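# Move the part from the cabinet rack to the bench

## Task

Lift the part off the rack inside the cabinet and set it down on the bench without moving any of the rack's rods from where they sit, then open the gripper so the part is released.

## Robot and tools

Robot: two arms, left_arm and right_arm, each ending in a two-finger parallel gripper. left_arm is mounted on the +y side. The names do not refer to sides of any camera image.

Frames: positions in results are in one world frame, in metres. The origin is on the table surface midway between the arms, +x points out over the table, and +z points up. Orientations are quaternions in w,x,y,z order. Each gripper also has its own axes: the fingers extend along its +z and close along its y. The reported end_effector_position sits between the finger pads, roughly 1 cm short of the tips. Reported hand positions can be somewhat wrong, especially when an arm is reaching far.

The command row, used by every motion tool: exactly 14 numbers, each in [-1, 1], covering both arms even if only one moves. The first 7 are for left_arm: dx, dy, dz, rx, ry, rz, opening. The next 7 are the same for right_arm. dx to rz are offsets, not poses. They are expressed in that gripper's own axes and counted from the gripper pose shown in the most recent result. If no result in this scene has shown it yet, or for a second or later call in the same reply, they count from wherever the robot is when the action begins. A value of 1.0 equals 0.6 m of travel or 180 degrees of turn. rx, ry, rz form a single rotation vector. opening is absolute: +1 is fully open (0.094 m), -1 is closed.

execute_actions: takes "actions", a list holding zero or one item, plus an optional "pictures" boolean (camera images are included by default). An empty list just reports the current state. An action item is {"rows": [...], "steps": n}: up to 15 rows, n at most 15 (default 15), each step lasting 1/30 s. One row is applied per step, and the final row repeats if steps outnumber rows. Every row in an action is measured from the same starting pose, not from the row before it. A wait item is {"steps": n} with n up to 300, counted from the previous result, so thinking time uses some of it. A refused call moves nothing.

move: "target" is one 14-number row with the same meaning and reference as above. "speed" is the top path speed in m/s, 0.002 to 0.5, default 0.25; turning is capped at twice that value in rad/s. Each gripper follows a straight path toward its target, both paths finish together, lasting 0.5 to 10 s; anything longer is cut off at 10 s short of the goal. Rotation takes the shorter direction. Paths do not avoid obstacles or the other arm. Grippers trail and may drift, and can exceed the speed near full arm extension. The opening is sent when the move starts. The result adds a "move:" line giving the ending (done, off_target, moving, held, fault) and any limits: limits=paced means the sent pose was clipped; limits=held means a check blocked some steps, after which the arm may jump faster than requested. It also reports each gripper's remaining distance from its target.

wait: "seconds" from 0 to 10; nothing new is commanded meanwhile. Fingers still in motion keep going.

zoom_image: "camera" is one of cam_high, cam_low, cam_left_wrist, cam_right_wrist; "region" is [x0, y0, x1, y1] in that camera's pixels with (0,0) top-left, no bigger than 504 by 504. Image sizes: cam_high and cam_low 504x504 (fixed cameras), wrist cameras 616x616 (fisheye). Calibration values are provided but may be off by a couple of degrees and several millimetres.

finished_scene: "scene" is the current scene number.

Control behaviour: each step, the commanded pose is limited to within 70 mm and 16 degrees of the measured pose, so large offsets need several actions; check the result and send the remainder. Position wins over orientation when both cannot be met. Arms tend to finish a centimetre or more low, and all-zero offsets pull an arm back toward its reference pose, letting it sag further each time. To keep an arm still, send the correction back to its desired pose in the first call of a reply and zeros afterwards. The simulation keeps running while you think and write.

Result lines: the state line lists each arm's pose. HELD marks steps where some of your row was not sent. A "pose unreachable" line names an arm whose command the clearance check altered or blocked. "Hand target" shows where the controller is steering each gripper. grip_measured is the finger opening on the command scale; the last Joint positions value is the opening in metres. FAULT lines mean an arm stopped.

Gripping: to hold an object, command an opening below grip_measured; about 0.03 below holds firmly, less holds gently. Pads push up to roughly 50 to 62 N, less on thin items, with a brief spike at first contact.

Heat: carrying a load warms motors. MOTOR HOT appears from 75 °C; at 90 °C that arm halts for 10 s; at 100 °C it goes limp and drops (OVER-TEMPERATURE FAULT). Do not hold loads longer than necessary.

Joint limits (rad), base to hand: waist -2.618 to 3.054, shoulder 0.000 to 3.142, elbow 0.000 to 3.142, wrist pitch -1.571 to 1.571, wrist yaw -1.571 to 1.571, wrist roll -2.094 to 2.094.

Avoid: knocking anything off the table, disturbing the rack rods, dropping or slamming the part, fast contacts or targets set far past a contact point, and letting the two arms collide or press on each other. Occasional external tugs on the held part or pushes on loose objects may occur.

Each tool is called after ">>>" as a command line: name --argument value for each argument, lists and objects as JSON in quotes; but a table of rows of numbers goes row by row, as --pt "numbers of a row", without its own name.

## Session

>>> execute_actions --actions '[]'

Scene clock: 0.00 s of 4320.00 s.
left_arm: end_effector_position=(+0.6222, +0.3537, +0.1125) grip_measured=+1.000 end_effector_quat_wxyz=(-0.591, +0.707, -0.339, +0.189) | right_arm: end_effector_position=(+0.1688, -0.3667, +0.1208) grip_measured=+1.000 end_effector_quat_wxyz=(-0.096, -0.644, +0.758, +0.038)
Joint positions: left_arm=[-0.301  2.311  1.527  0.353 -0.986 -1.8    0.094] | right_arm=[-0.339  1.489  1.18  -1.429  0.122 -1.712  0.094]
Joint velocities: left_arm=[-0.012  0.012  0.027 -0.022 -0.007  0.037  0.   ] | right_arm=[ 0.002 -0.007 -0.017  0.007  0.037  0.037  0.   ]
Motor temperatures (°C, as the motors report them): left_arm=[25 27 28 28 25 27] | right_arm=[25 29 26 29 28 27]
Hand target (left_arm): +0.622, +0.355, +0.119; -0.594, +0.707, -0.336, +0.188
Hand target (right_arm): +0.170, -0.366, +0.126; -0.091, -0.645, +0.758, +0.033
camera_calibration (this result's frames):
cam_left_wrist: T_world_to_cam=[[0.436609, -0.144492, 0.887972, -0.321504], [0.160171, -0.958765, -0.234766, 0.297366], [0.885278, 0.244729, -0.395462, -0.475174], [0, 0, 0, 1]] pos_world=[0.513403, 0.354938, 0.167385]
cam_right_wrist: T_world_to_cam=[[0.978566, 0.116276, -0.169966, -0.106339], [0.199273, -0.742863, 0.639097, -0.371249], [-0.0519496, -0.659268, -0.750111, -0.0502664], [0, 0, 0, 1]] pos_world=[0.175428, -0.296562, 0.181485]

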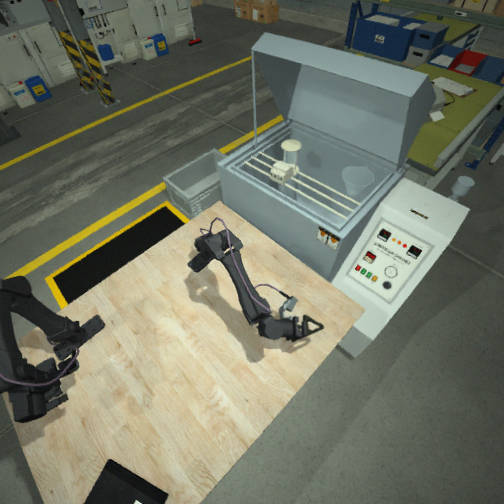

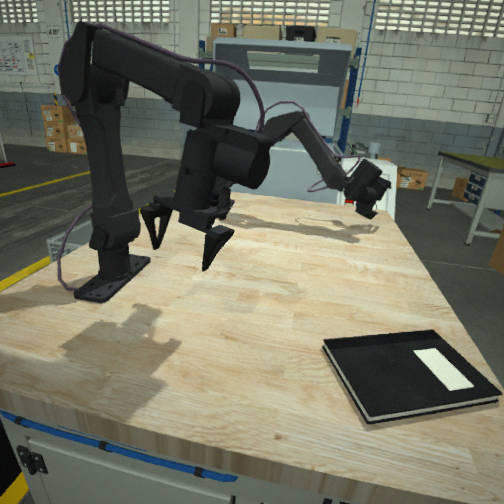

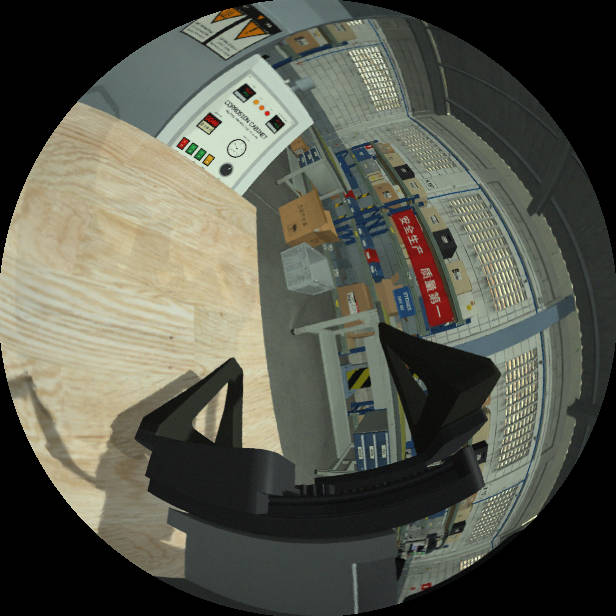

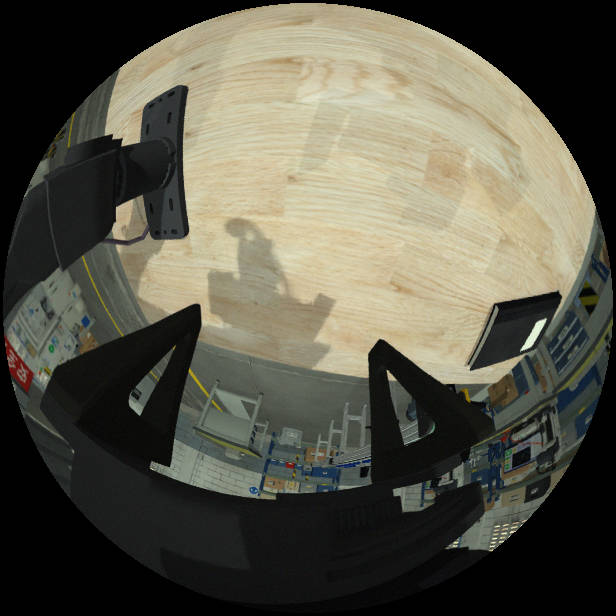

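>>> move --target '[-0.572,-0.243,-0.242,-0.282,-0.012,0.308,1,0,0,0,0,0,0,1]'

Scene clock: 11.33 s of 4320.00 s.
left_arm: end_effector_position=(+0.3290, +0.4972, +0.3318) grip_measured=+1.000 end_effector_quat_wxyz=(+0.328, -0.637, +0.660, +0.227) | right_arm: end_effector_position=(+0.1688, -0.3667, +0.1208) grip_measured=+1.000 end_effector_quat_wxyz=(-0.096, -0.644, +0.758, +0.038)
Joint positions: left_arm=[ 0.062  1.627  1.962 -1.559 -0.758 -1.248  0.094] | right_arm=[-0.339  1.489  1.18  -1.429  0.122 -1.712  0.094]
Joint velocities: left_arm=[-0.012  0.002 -0.012 -0.051 -0.051 -0.022  0.   ] | right_arm=[-0.002  0.007  0.012 -0.022 -0.022 -0.081  0.   ]
Motor temperatures (°C, as the motors report them): left_arm=[25 31 29 28 25 27] | right_arm=[25 29 27 29 28 27]
Hand target (left_arm): +0.320, +0.500, +0.334; -0.324, +0.632, -0.661, -0.243
Hand target (right_arm): +0.169, -0.367, +0.121; -0.096, -0.644, +0.758, +0.038
Off the commanded pose (left_arm): 0.009 m, 9 deg.
Off the commanded pose (right_arm): 0.000 m, 0 deg.
joint sent to its limit (left arm) — the command would take joint 4 (wrist pitch) past its lower limit, so that joint was sent only as far as its limit.
After step 90, 5.10 s passed at rest.
move: off_target (left_arm)
camera_calibration (this result's frames):
cam_left_wrist: T_world_to_cam=[[0.952103, -0.293718, -0.0850236, -0.140011], [-0.305776, -0.913999, -0.266658, 0.674956], [0.000610675, 0.279884, -0.960034, 0.296897], [0, 0, 0, 1]] pos_world=[0.339509, 0.492689, 0.453109]
cam_right_wrist: T_world_to_cam=[[0.978566, 0.116276, -0.169966, -0.106339], [0.199273, -0.742863, 0.639097, -0.371249], [-0.0519496, -0.659268, -0.750111, -0.0502664], [0, 0, 0, 1]] pos_world=[0.175428, -0.296562, 0.181485]

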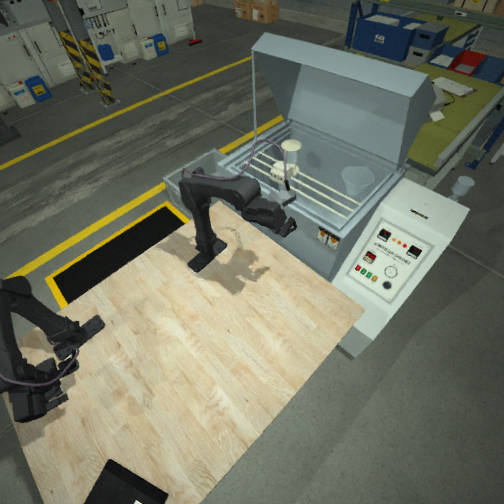

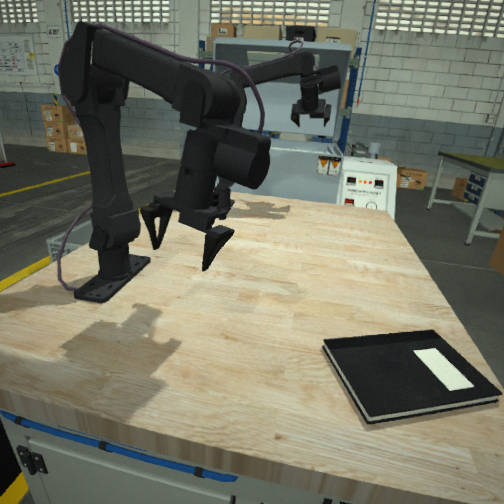

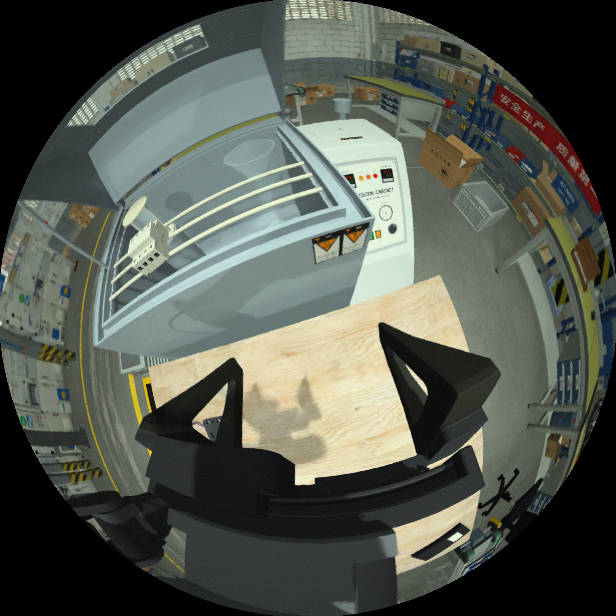

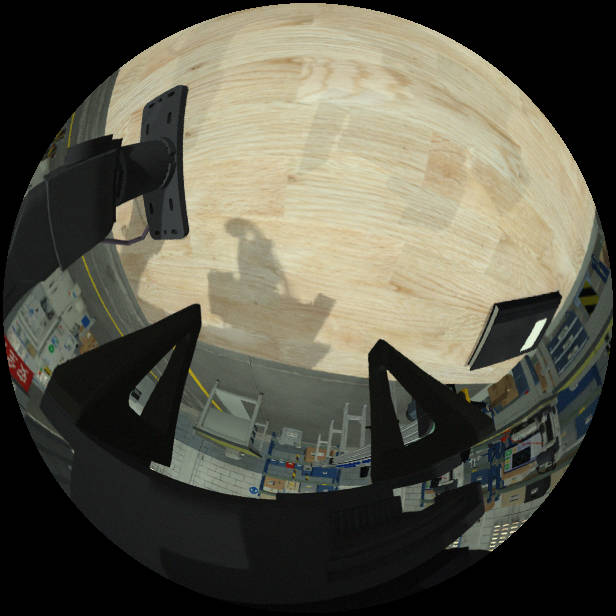

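>>> move --target '[-0.27,0.54,0.193,-0.045,0,0.007,1,0,0,0,0,0,0,1]'

Scene clock: 17.27 s of 4320.00 s.
left_arm: end_effector_position=(+0.0238, +0.7144, +0.3302) grip_measured=+1.000 end_effector_quat_wxyz=(-0.270, +0.653, -0.650, -0.280) | right_arm: end_effector_position=(+0.1688, -0.3667, +0.1208) grip_measured=+1.000 end_effector_quat_wxyz=(-0.096, -0.644, +0.758, +0.038)
Joint positions: left_arm=[ 1.52   1.447  1.717 -1.041  0.01   0.026  0.094] | right_arm=[-0.339  1.489  1.18  -1.429  0.122 -1.712  0.094]
Joint velocities: left_arm=[-0.007 -0.012 -0.027 -0.037  0.022 -0.066  0.   ] | right_arm=[ 0.002 -0.007  0.007 -0.037 -0.022  0.007  0.   ]
Motor temperatures (°C, as the motors report them): left_arm=[25 30 29 28 25 27] | right_arm=[25 29 27 29 28 27]
Hand target (left_arm): +0.024, +0.718, +0.340; -0.282, +0.645, -0.649, -0.288
Hand target (right_arm): +0.169, -0.367, +0.121; -0.096, -0.644, +0.758, +0.038
Off the commanded pose (left_arm): 0.007 m, 1 deg.
Off the commanded pose (right_arm): 0.000 m, 0 deg.
After step 90, 0.73 s passed at rest.
move: done
camera_calibration (this result's frames):
cam_left_wrist: T_world_to_cam=[[0.956568, -0.20412, -0.208116, 0.190744], [-0.249494, -0.942505, -0.222345, 0.784233], [-0.150765, 0.264611, -0.952497, 0.24684], [0, 0, 0, 1]] pos_world=[0.0504162, 0.712762, 0.449181]
cam_right_wrist: T_world_to_cam=[[0.978566, 0.116276, -0.169966, -0.106339], [0.199273, -0.742863, 0.639097, -0.371249], [-0.0519496, -0.659268, -0.750111, -0.0502664], [0, 0, 0, 1]] pos_world=[0.175428, -0.296562, 0.181485]

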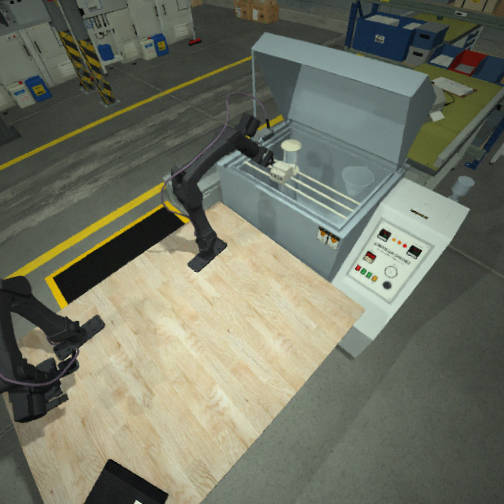

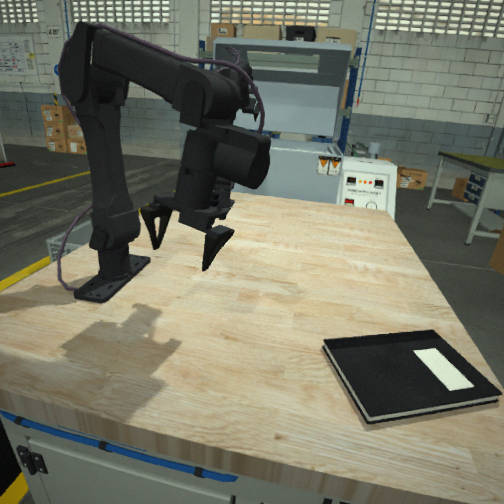

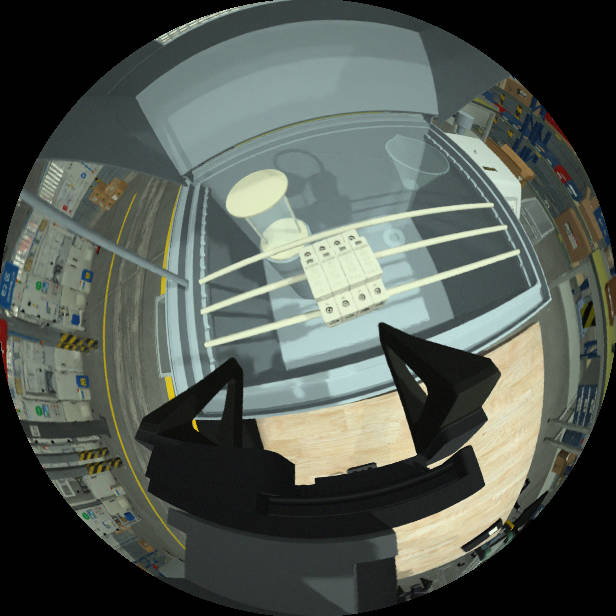

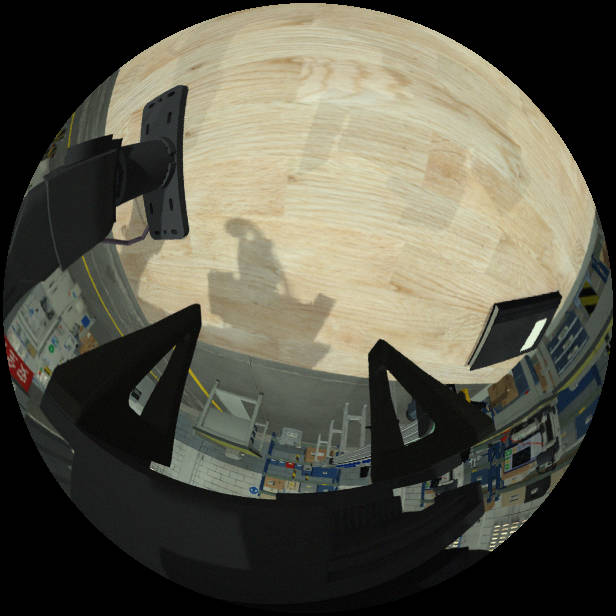

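>>> move --target '[0.02,-0.063,0.167,0,0,0,1,0,0,0,0,0,0,1]' --speed 0.12

Scene clock: 22.40 s of 4320.00 s.
left_arm: end_effector_position=(+0.0585, +0.7752, +0.2504) grip_measured=+1.000 end_effector_quat_wxyz=(+0.267, -0.652, +0.655, +0.273) | right_arm: end_effector_position=(+0.1688, -0.3667, +0.1208) grip_measured=+1.000 end_effector_quat_wxyz=(-0.096, -0.644, +0.758, +0.038)
Joint positions: left_arm=[ 1.41   1.584  1.52  -0.725 -0.058 -0.046  0.094] | right_arm=[-0.339  1.489  1.18  -1.429  0.122 -1.712  0.094]
Joint velocities: left_arm=[ 0.002  0.012 -0.022 -0.037 -0.037  0.037  0.   ] | right_arm=[-0.002 -0.012 -0.012 -0.037 -0.022  0.066  0.   ]
Motor temperatures (°C, as the motors report them): left_arm=[25 30 29 29 25 27] | right_arm=[25 30 27 29 28 27]
Hand target (left_arm): +0.059, +0.779, +0.251; -0.270, +0.653, -0.650, -0.279
Hand target (right_arm): +0.169, -0.367, +0.121; -0.096, -0.644, +0.758, +0.038
Off the commanded pose (left_arm): 0.004 m, 1 deg.
Off the commanded pose (right_arm): 0.000 m, 0 deg.
After step 90, 0.77 s passed at rest.
move: done
camera_calibration (this result's frames):
cam_left_wrist: T_world_to_cam=[[0.955105, -0.217169, -0.201525, 0.161848], [-0.258433, -0.94331, -0.208274, 0.829997], [-0.14487, 0.251005, -0.957084, 0.171307], [0, 0, 0, 1]] pos_world=[0.0847338, 0.775094, 0.369439]
cam_right_wrist: T_world_to_cam=[[0.978566, 0.116276, -0.169966, -0.106339], [0.199273, -0.742863, 0.639097, -0.371249], [-0.0519496, -0.659268, -0.750111, -0.0502664], [0, 0, 0, 1]] pos_world=[0.175428, -0.296562, 0.181485]

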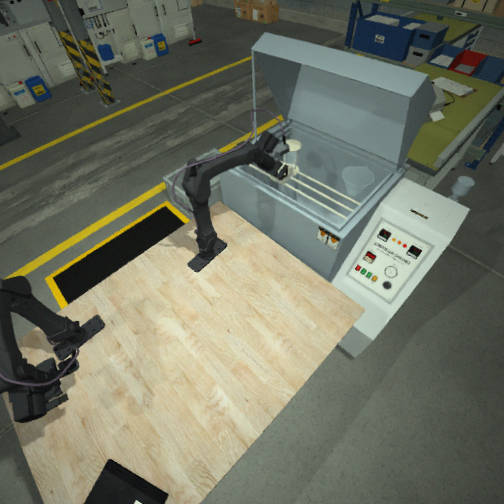

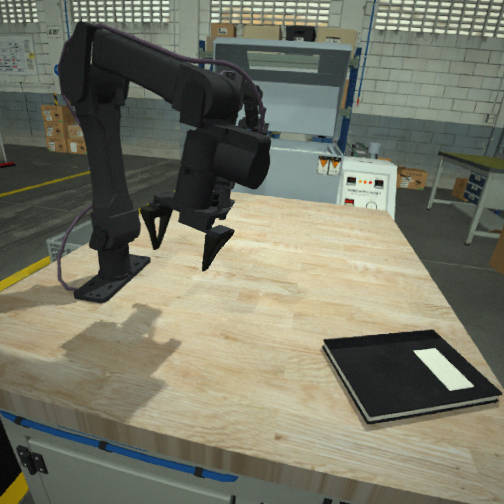

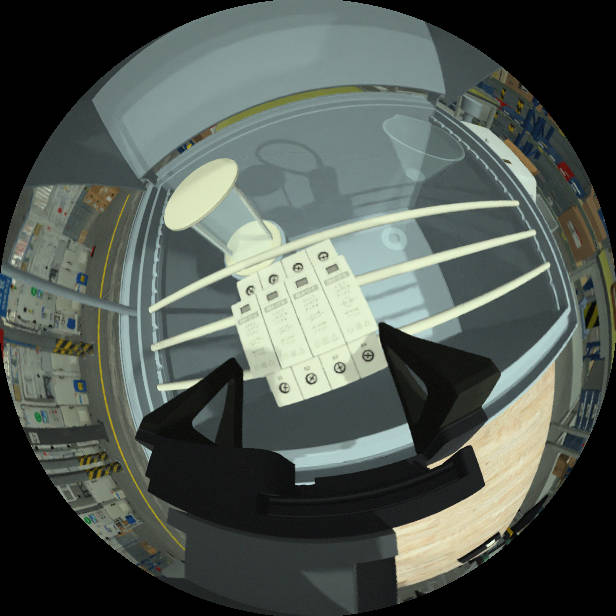

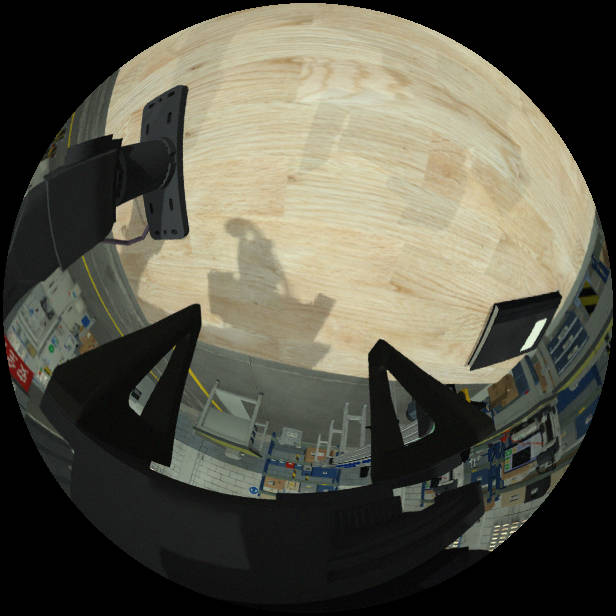

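>>> move --target '[0.04,-0.005,0.105,-0.025,0,-0.025,1,0,0,0,0,0,0,1]' --speed 0.06

Scene clock: 26.67 s of 4320.00 s.
left_arm: end_effector_position=(+0.0587, +0.8025, +0.1989) grip_measured=+1.000 end_effector_quat_wxyz=(-0.258, +0.682, -0.619, -0.291) | right_arm: end_effector_position=(+0.1688, -0.3667, +0.1208) grip_measured=+1.000 end_effector_quat_wxyz=(-0.096, -0.644, +0.758, +0.038)
Joint positions: left_arm=[ 1.378  1.672  1.398 -0.509 -0.155 -0.141  0.094] | right_arm=[-0.339  1.489  1.18  -1.429  0.122 -1.712  0.094]
Joint velocities: left_arm=[-0.012  0.012 -0.012 -0.022 -0.007 -0.007  0.   ] | right_arm=[-0.007 -0.002 -0.007 -0.007  0.066 -0.081  0.   ]
Motor temperatures (°C, as the motors report them): left_arm=[25 29 29 29 25 27] | right_arm=[25 30 27 29 28 27]
Hand target (left_arm): +0.061, +0.803, +0.189; -0.252, +0.687, -0.618, -0.287
Hand target (right_arm): +0.169, -0.367, +0.121; -0.096, -0.644, +0.758, +0.038
Off the commanded pose (left_arm): 0.010 m, 1 deg.
Off the commanded pose (right_arm): 0.000 m, 0 deg.
move: done
camera_calibration (this result's frames):
cam_left_wrist: T_world_to_cam=[[0.972203, -0.11448, -0.204245, 0.0744038], [-0.160284, -0.961285, -0.224142, 0.856909], [-0.170677, 0.250649, -0.952914, 0.116157], [0, 0, 0, 1]] pos_world=[0.0848385, 0.803138, 0.317954]
cam_right_wrist: T_world_to_cam=[[0.978566, 0.116276, -0.169966, -0.106339], [0.199273, -0.742863, 0.639097, -0.371249], [-0.0519496, -0.659268, -0.750111, -0.0502664], [0, 0, 0, 1]] pos_world=[0.175428, -0.296562, 0.181485]

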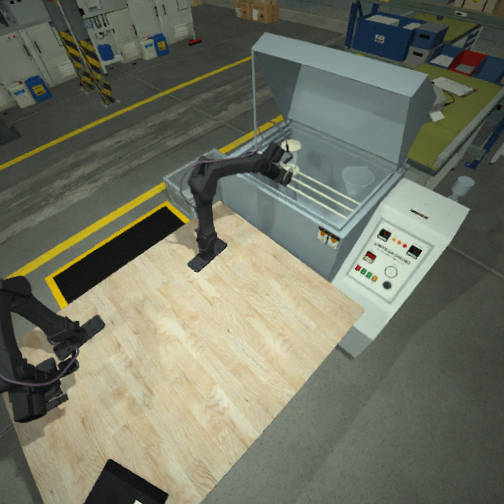

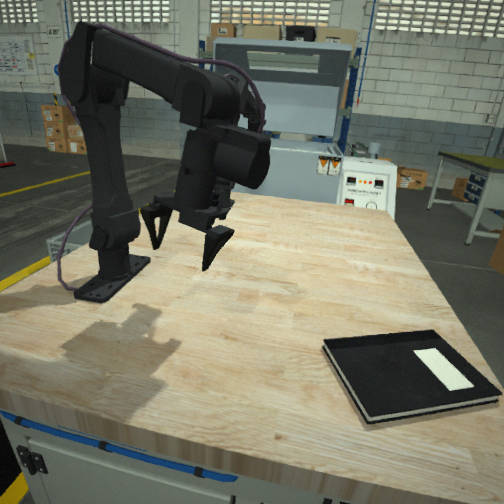

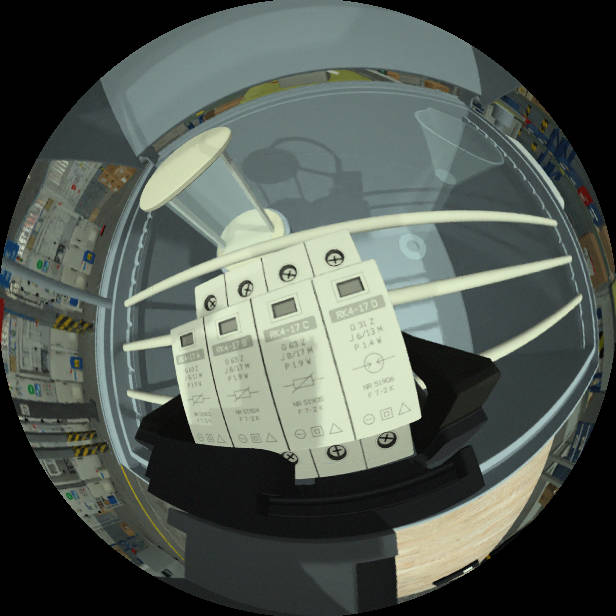

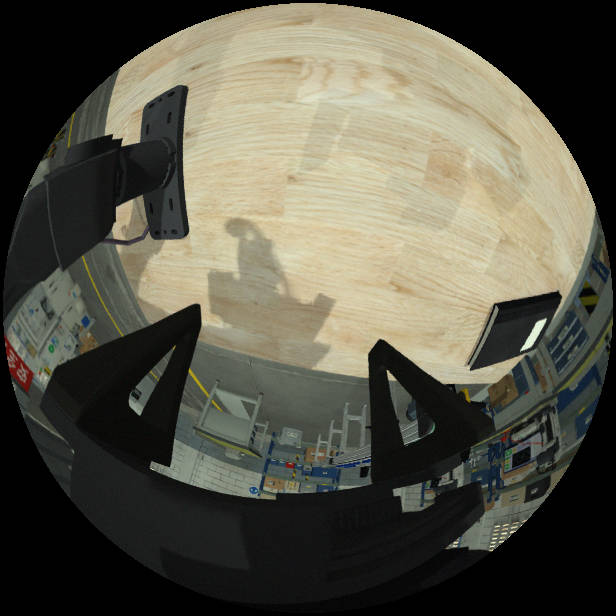

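>>> move --target '[0,0,0,0,0,0,0.3,0,0,0,0,0,0,1]'

>>> move --target '[-0.13,0,-0.13,0,0,0,0.3,0,0,0,0,0,0,1]' --speed 0.1

>>> move --target '[0.3,0,-0.33,0,0,0,0.3,0,0,0,0,0,0,1]' --speed 0.18

Scene clock: 30.83 s of 4320.00 s.
left_arm: end_effector_position=(+0.0595, +0.8027, +0.1991) grip_measured=+0.504 end_effector_quat_wxyz=(-0.260, +0.682, -0.618, -0.291) | right_arm: end_effector_position=(+0.1688, -0.3667, +0.1208) grip_measured=+1.000 end_effector_quat_wxyz=(-0.096, -0.644, +0.758, +0.038)
Joint positions: left_arm=[ 1.377  1.672  1.398 -0.507 -0.152 -0.143  0.071] | right_arm=[-0.339  1.489  1.18  -1.429  0.122 -1.712  0.094]
Joint velocities: left_arm=[ 0.002 -0.002 -0.002  0.022  0.007 -0.007 -0.001] | right_arm=[-0.007  0.012 -0.002 -0.051 -0.022 -0.007  0.   ]
Motor temperatures (°C, as the motors report them): left_arm=[25 29 29 30 25 27] | right_arm=[25 30 27 29 28 27]
Hand target (left_arm): +0.059, +0.803, +0.199; -0.258, +0.683, -0.619, -0.291
Hand target (right_arm): +0.169, -0.367, +0.121; -0.096, -0.644, +0.758, +0.038
Off the commanded pose (left_arm): 0.001 m, 0 deg.
Off the commanded pose (right_arm): 0.000 m, 0 deg.
After step 90, 0.47 s passed at rest.
move: done
camera_calibration (this result's frames):
cam_left_wrist: T_world_to_cam=[[0.972801, -0.114944, -0.201111, 0.0734162], [-0.16028, -0.960816, -0.226147, 0.857347], [-0.167237, 0.25223, -0.953106, 0.115008], [0, 0, 0, 1]] pos_world=[0.0852295, 0.803183, 0.318266]
cam_right_wrist: T_world_to_cam=[[0.978566, 0.116276, -0.169966, -0.106339], [0.199273, -0.742863, 0.639097, -0.371249], [-0.0519496, -0.659268, -0.750111, -0.0502664], [0, 0, 0, 1]] pos_world=[0.175428, -0.296562, 0.181485]

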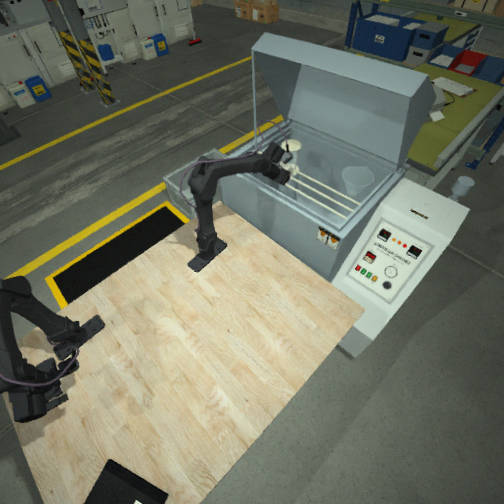

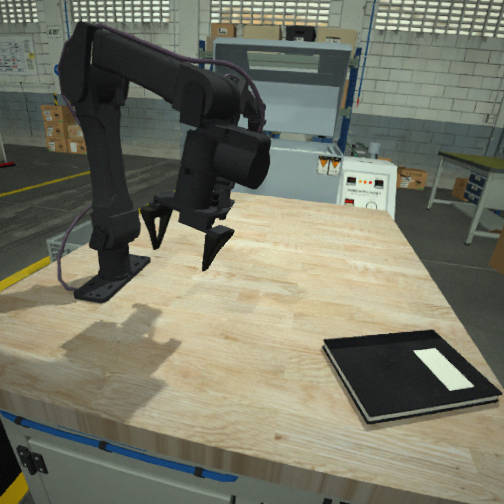

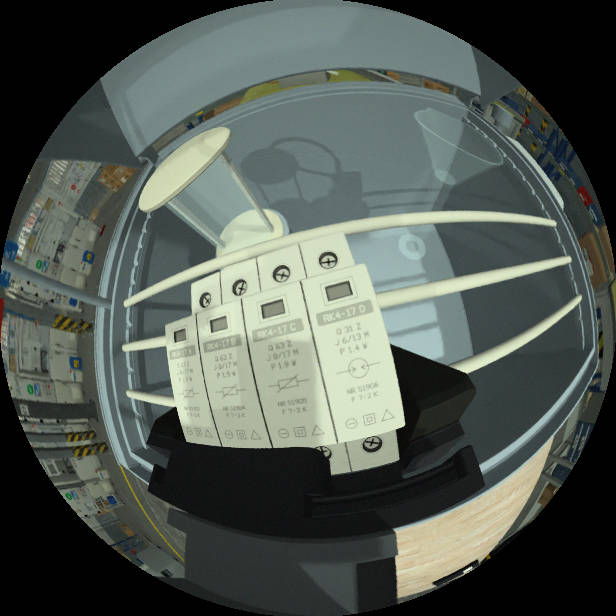

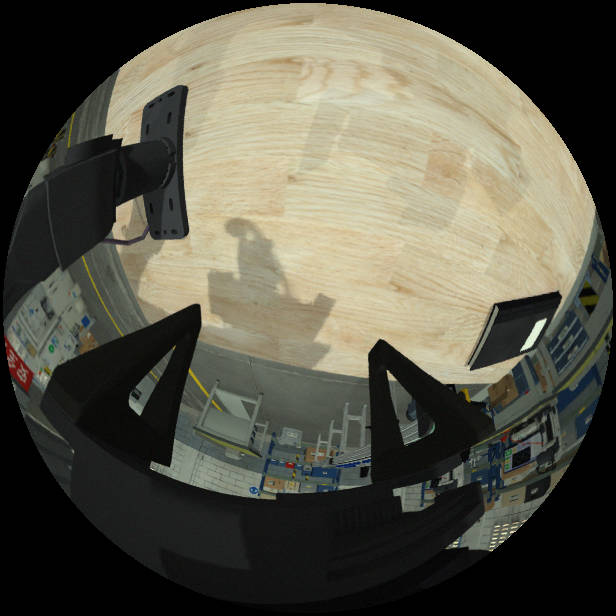

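Scene clock: 32.67 s of 4320.00 s.
left_arm: end_effector_position=(+0.0582, +0.7895, +0.2772) grip_measured=+0.504 end_effector_quat_wxyz=(-0.220, +0.694, -0.634, -0.261) | right_arm: end_effector_position=(+0.1688, -0.3667, +0.1208) grip_measured=+1.000 end_effector_quat_wxyz=(-0.096, -0.644, +0.758, +0.038)
Joint positions: left_arm=[ 1.377  1.759  1.885 -1.014 -0.152 -0.144  0.071] | right_arm=[-0.339  1.489  1.18  -1.429  0.122 -1.712  0.094]
Joint velocities: left_arm=[-0.007  0.007  0.012 -0.051 -0.007  0.037 -0.   ] | right_arm=[-0.007 -0.012  0.002  0.095  0.022 -0.007  0.   ]
Motor temperatures (°C, as the motors report them): left_arm=[25 30 30 30 25 27] | right_arm=[25 30 27 29 28 27]
Hand target (left_arm): +0.060, +0.798, +0.309; -0.260, +0.683, -0.618, -0.290
Hand target (right_arm): +0.169, -0.367, +0.121; -0.096, -0.644, +0.758, +0.038
Off the commanded pose (left_arm): 0.034 m, 6 deg.
Off the commanded pose (right_arm): 0.000 m, 0 deg.
move: off_target (left_arm)
camera_calibration (this result's frames):
cam_left_wrist: T_world_to_cam=[[0.970639, -0.136321, -0.198184, 0.105051], [-0.162364, -0.979202, -0.121661, 0.847708], [-0.177478, 0.150267, -0.972585, 0.279027], [0, 0, 0, 1]] pos_world=[0.0851915, 0.802469, 0.395329]
cam_right_wrist: T_world_to_cam=[[0.978566, 0.116276, -0.169966, -0.106339], [0.199273, -0.742863, 0.639097, -0.371249], [-0.0519496, -0.659268, -0.750111, -0.0502664], [0, 0, 0, 1]] pos_world=[0.175428, -0.296562, 0.181485]

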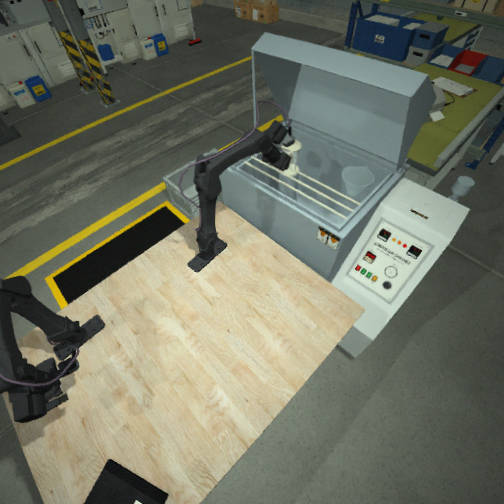

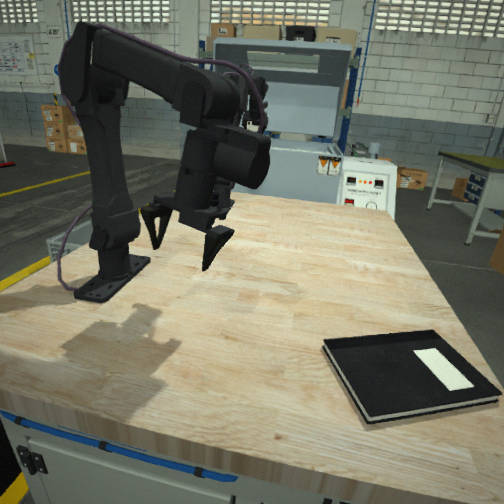

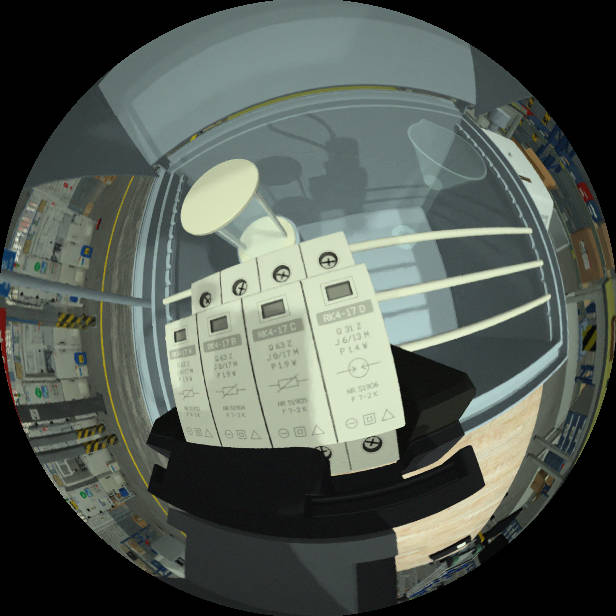

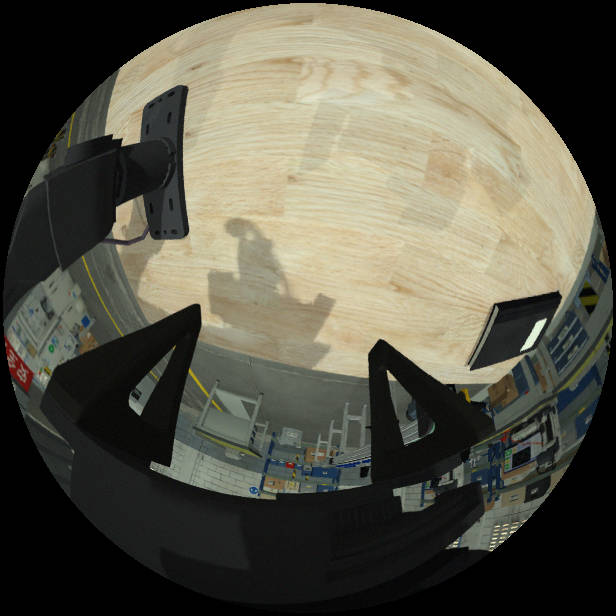

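Scene clock: 34.87 s of 4320.00 s.
left_arm: end_effector_position=(+0.0884, +0.5181, +0.2922) grip_measured=+0.504 end_effector_quat_wxyz=(-0.184, +0.695, -0.656, -0.230) | right_arm: end_effector_position=(+0.1688, -0.3667, +0.1208) grip_measured=+1.000 end_effector_quat_wxyz=(-0.096, -0.644, +0.758, +0.038)
Joint positions: left_arm=[ 0.843  1.031  1.467 -1.557 -0.408 -0.606  0.071] | right_arm=[-0.339  1.489  1.18  -1.429  0.122 -1.712  0.094]
Joint velocities: left_arm=[-0.012 -0.007 -0.022  0.007 -0.066 -0.007 -0.   ] | right_arm=[ 0.007  0.012 -0.007  0.007 -0.007 -0.037  0.   ]
Motor temperatures (°C, as the motors report them): left_arm=[25 30 30 30 25 27] | right_arm=[25 30 27 29 28 27]
Hand target (left_arm): +0.084, +0.524, +0.313; -0.221, +0.696, -0.634, -0.255
Hand target (right_arm): +0.169, -0.367, +0.121; -0.096, -0.644, +0.758, +0.038
Off the commanded pose (left_arm): 0.023 m, 6 deg.
Off the commanded pose (right_arm): 0.000 m, 0 deg.
move: off_target (left_arm)
camera_calibration (this result's frames):
cam_left_wrist: T_world_to_cam=[[0.964628, -0.179191, -0.193346, 0.0629746], [-0.186355, -0.982291, -0.0193744, 0.562533], [-0.186451, 0.0547202, -0.980939, 0.392507], [0, 0, 0, 1]] pos_world=[0.117267, 0.542378, 0.4081]
cam_right_wrist: T_world_to_cam=[[0.978566, 0.116276, -0.169966, -0.106339], [0.199273, -0.742863, 0.639097, -0.371249], [-0.0519496, -0.659268, -0.750111, -0.0502664], [0, 0, 0, 1]] pos_world=[0.175428, -0.296562, 0.181485]

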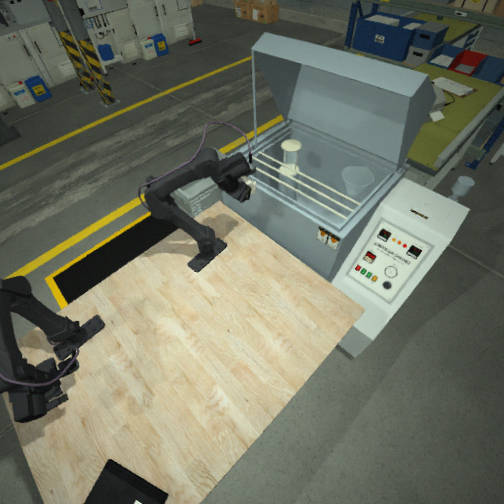

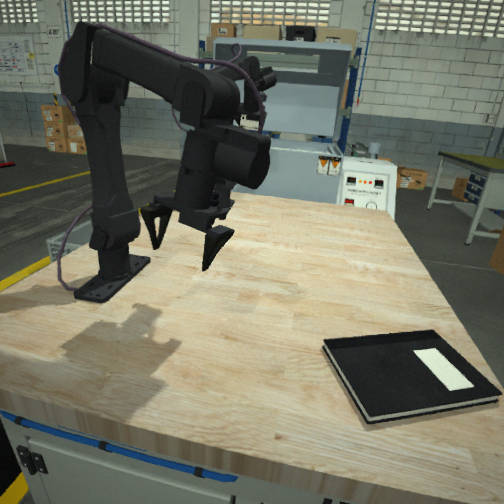

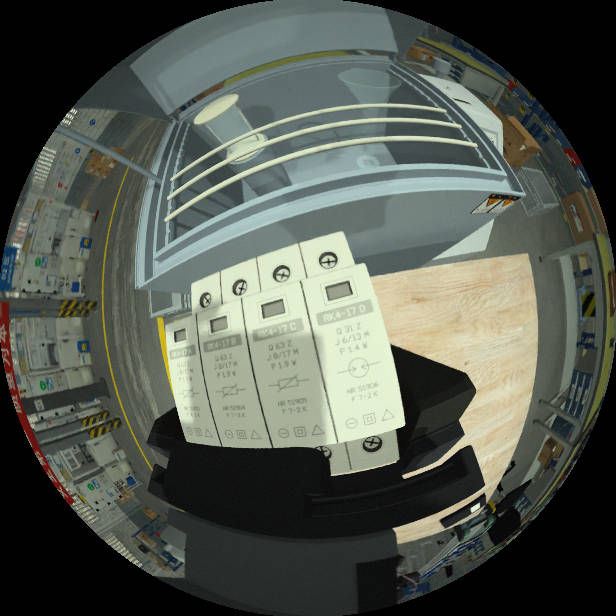

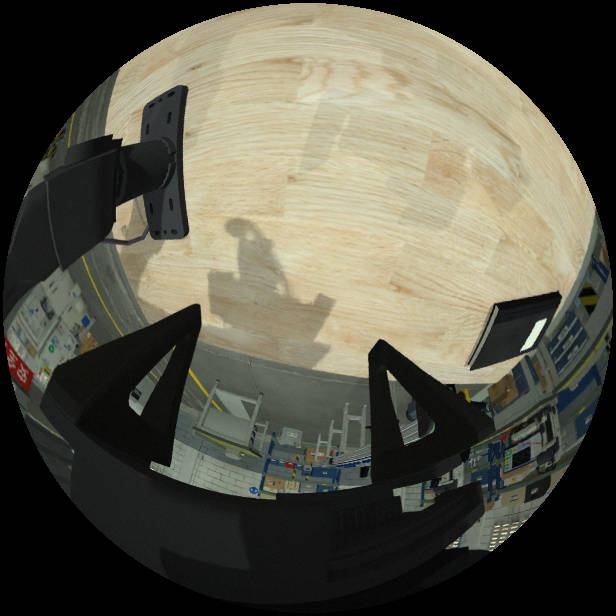

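>>> move --target '[0.413,-0.608,0.028,0.341,-0.055,0.398,0.3,0,0,0,0,0,0,1]' --speed 0.2

Scene clock: 45.00 s of 4320.00 s.
left_arm: end_effector_position=(+0.4288, +0.3523, +0.0926) grip_measured=+0.504 end_effector_quat_wxyz=(+0.318, -0.013, +0.948, -0.005) | right_arm: end_effector_position=(+0.1688, -0.3667, +0.1208) grip_measured=+1.000 end_effector_quat_wxyz=(-0.096, -0.644, +0.758, +0.038)
Joint positions: left_arm=[-0.006  1.528  0.916 -0.313  0.049  0.036  0.071] | right_arm=[-0.339  1.489  1.18  -1.429  0.122 -1.712  0.094]
Joint velocities: left_arm=[-0.007 -0.007  0.007  0.051 -0.051  0.007  0.001] | right_arm=[-0.007 -0.012  0.002 -0.081  0.022  0.022  0.   ]
Motor temperatures (°C, as the motors report them): left_arm=[25 29 30 30 25 27] | right_arm=[25 30 27 29 28 27]
Hand target (left_arm): +0.456, +0.349, +0.125; +0.379, -0.001, +0.925, -0.008
Hand target (right_arm): +0.169, -0.367, +0.121; -0.096, -0.644, +0.758, +0.038
Off the commanded pose (left_arm): 0.043 m, 7 deg.
Off the commanded pose (right_arm): 0.000 m, 0 deg.
After step 90, 2.33 s passed at rest.
move: off_target (left_arm)
camera_calibration (this result's frames):
cam_left_wrist: T_world_to_cam=[[-0.219411, -0.96467, -0.145843, 0.446355], [-0.968639, 0.233257, -0.0856154, 0.372593], [0.11661, 0.122484, -0.985596, 0.115833], [0, 0, 0, 1]] pos_world=[0.445336, 0.329487, 0.211162]
cam_right_wrist: T_world_to_cam=[[0.978566, 0.116276, -0.169966, -0.106339], [0.199273, -0.742863, 0.639097, -0.371249], [-0.0519496, -0.659268, -0.750111, -0.0502664], [0, 0, 0, 1]] pos_world=[0.175428, -0.296562, 0.181485]

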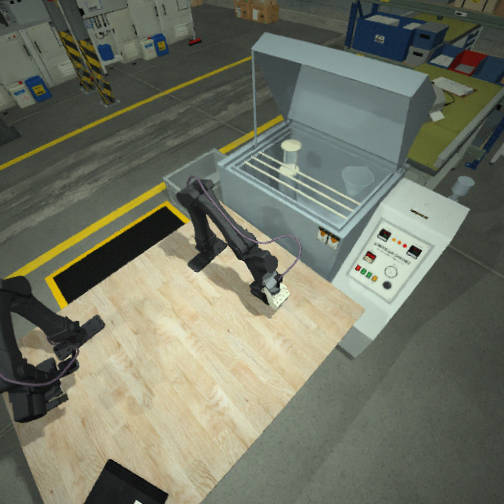

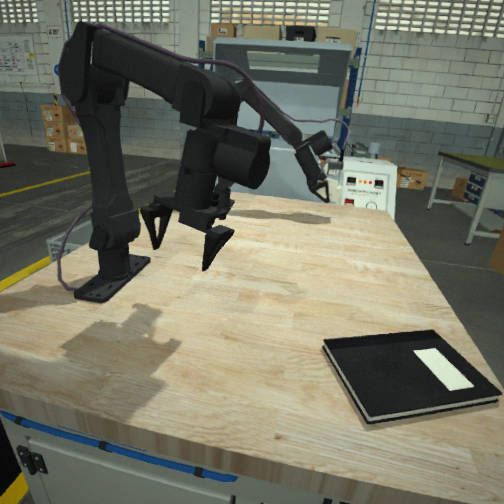

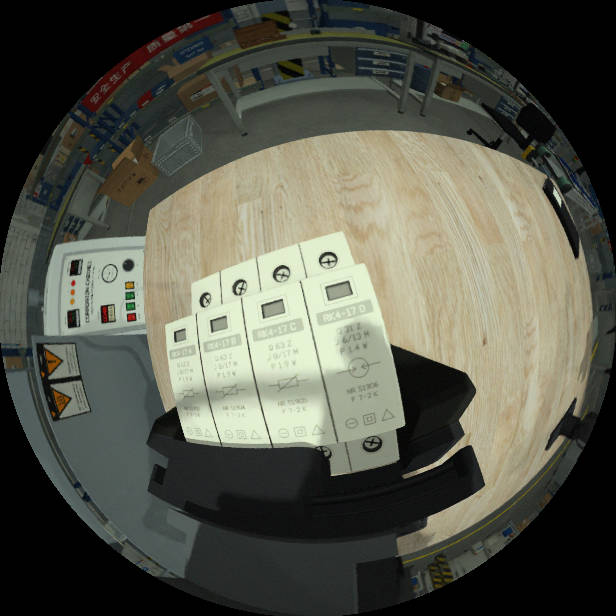

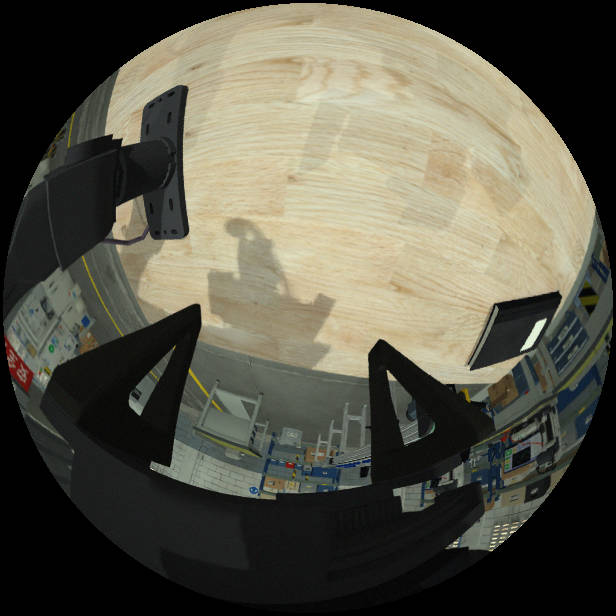

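>>> move --target '[0.03,0,0.036,0,-0.06,0,0.3,0,0,0,0,0,0,1]' --speed 0.05

Scene clock: 49.57 s of 4320.00 s.
left_arm: end_effector_position=(+0.4059, +0.3503, +0.0393) grip_measured=+0.504 end_effector_quat_wxyz=(+0.351, -0.011, +0.936, -0.003) | right_arm: end_effector_position=(+0.1688, -0.3667, +0.1208) grip_measured=+1.000 end_effector_quat_wxyz=(-0.096, -0.644, +0.758, +0.038)
Joint positions: left_arm=[-0.006  1.529  0.624  0.05   0.049  0.037  0.071] | right_arm=[-0.339  1.489  1.18  -1.429  0.122 -1.712  0.094]
Joint velocities: left_arm=[-0.007  0.002 -0.007  0.037 -0.022 -0.081 -0.001] | right_arm=[ 0.002 -0.007  0.007 -0.081  0.051 -0.095  0.   ]
Motor temperatures (°C, as the motors report them): left_arm=[25 29 30 31 25 27] | right_arm=[25 30 27 29 28 27]
Hand target (left_arm): +0.426, +0.352, +0.065; +0.405, -0.012, +0.914, -0.003
Hand target (right_arm): +0.169, -0.367, +0.121; -0.096, -0.644, +0.758, +0.038
Off the commanded pose (left_arm): 0.033 m, 7 deg.
Off the commanded pose (right_arm): 0.000 m, 0 deg.
move: off_target (left_arm)
camera_calibration (this result's frames):
cam_left_wrist: T_world_to_cam=[[-0.209709, -0.963608, -0.165775, 0.428156], [-0.960242, 0.234923, -0.150821, 0.34487], [0.184276, 0.127555, -0.974562, 0.0365829], [0, 0, 0, 1]] pos_world=[0.414206, 0.32689, 0.158643]
cam_right_wrist: T_world_to_cam=[[0.978566, 0.116276, -0.169966, -0.106339], [0.199273, -0.742863, 0.639097, -0.371249], [-0.0519496, -0.659268, -0.750111, -0.0502664], [0, 0, 0, 1]] pos_world=[0.175428, -0.296562, 0.181485]

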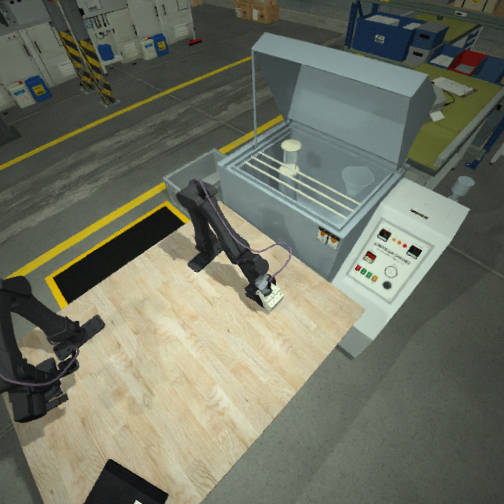

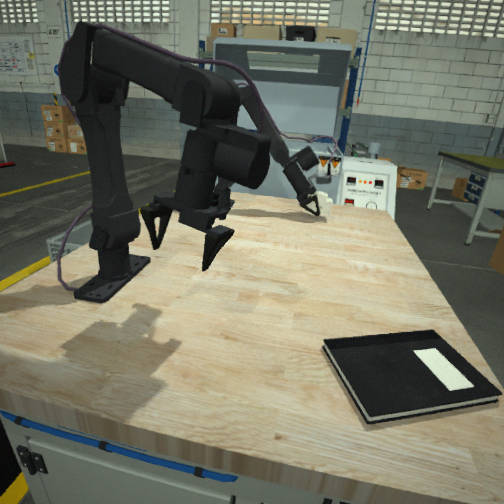

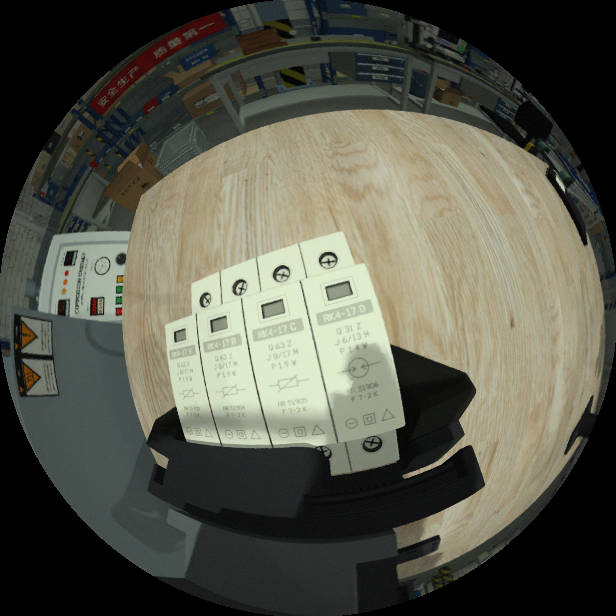

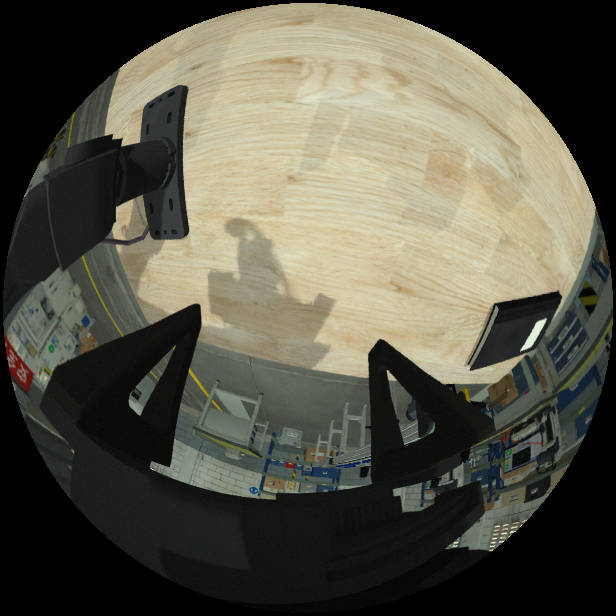

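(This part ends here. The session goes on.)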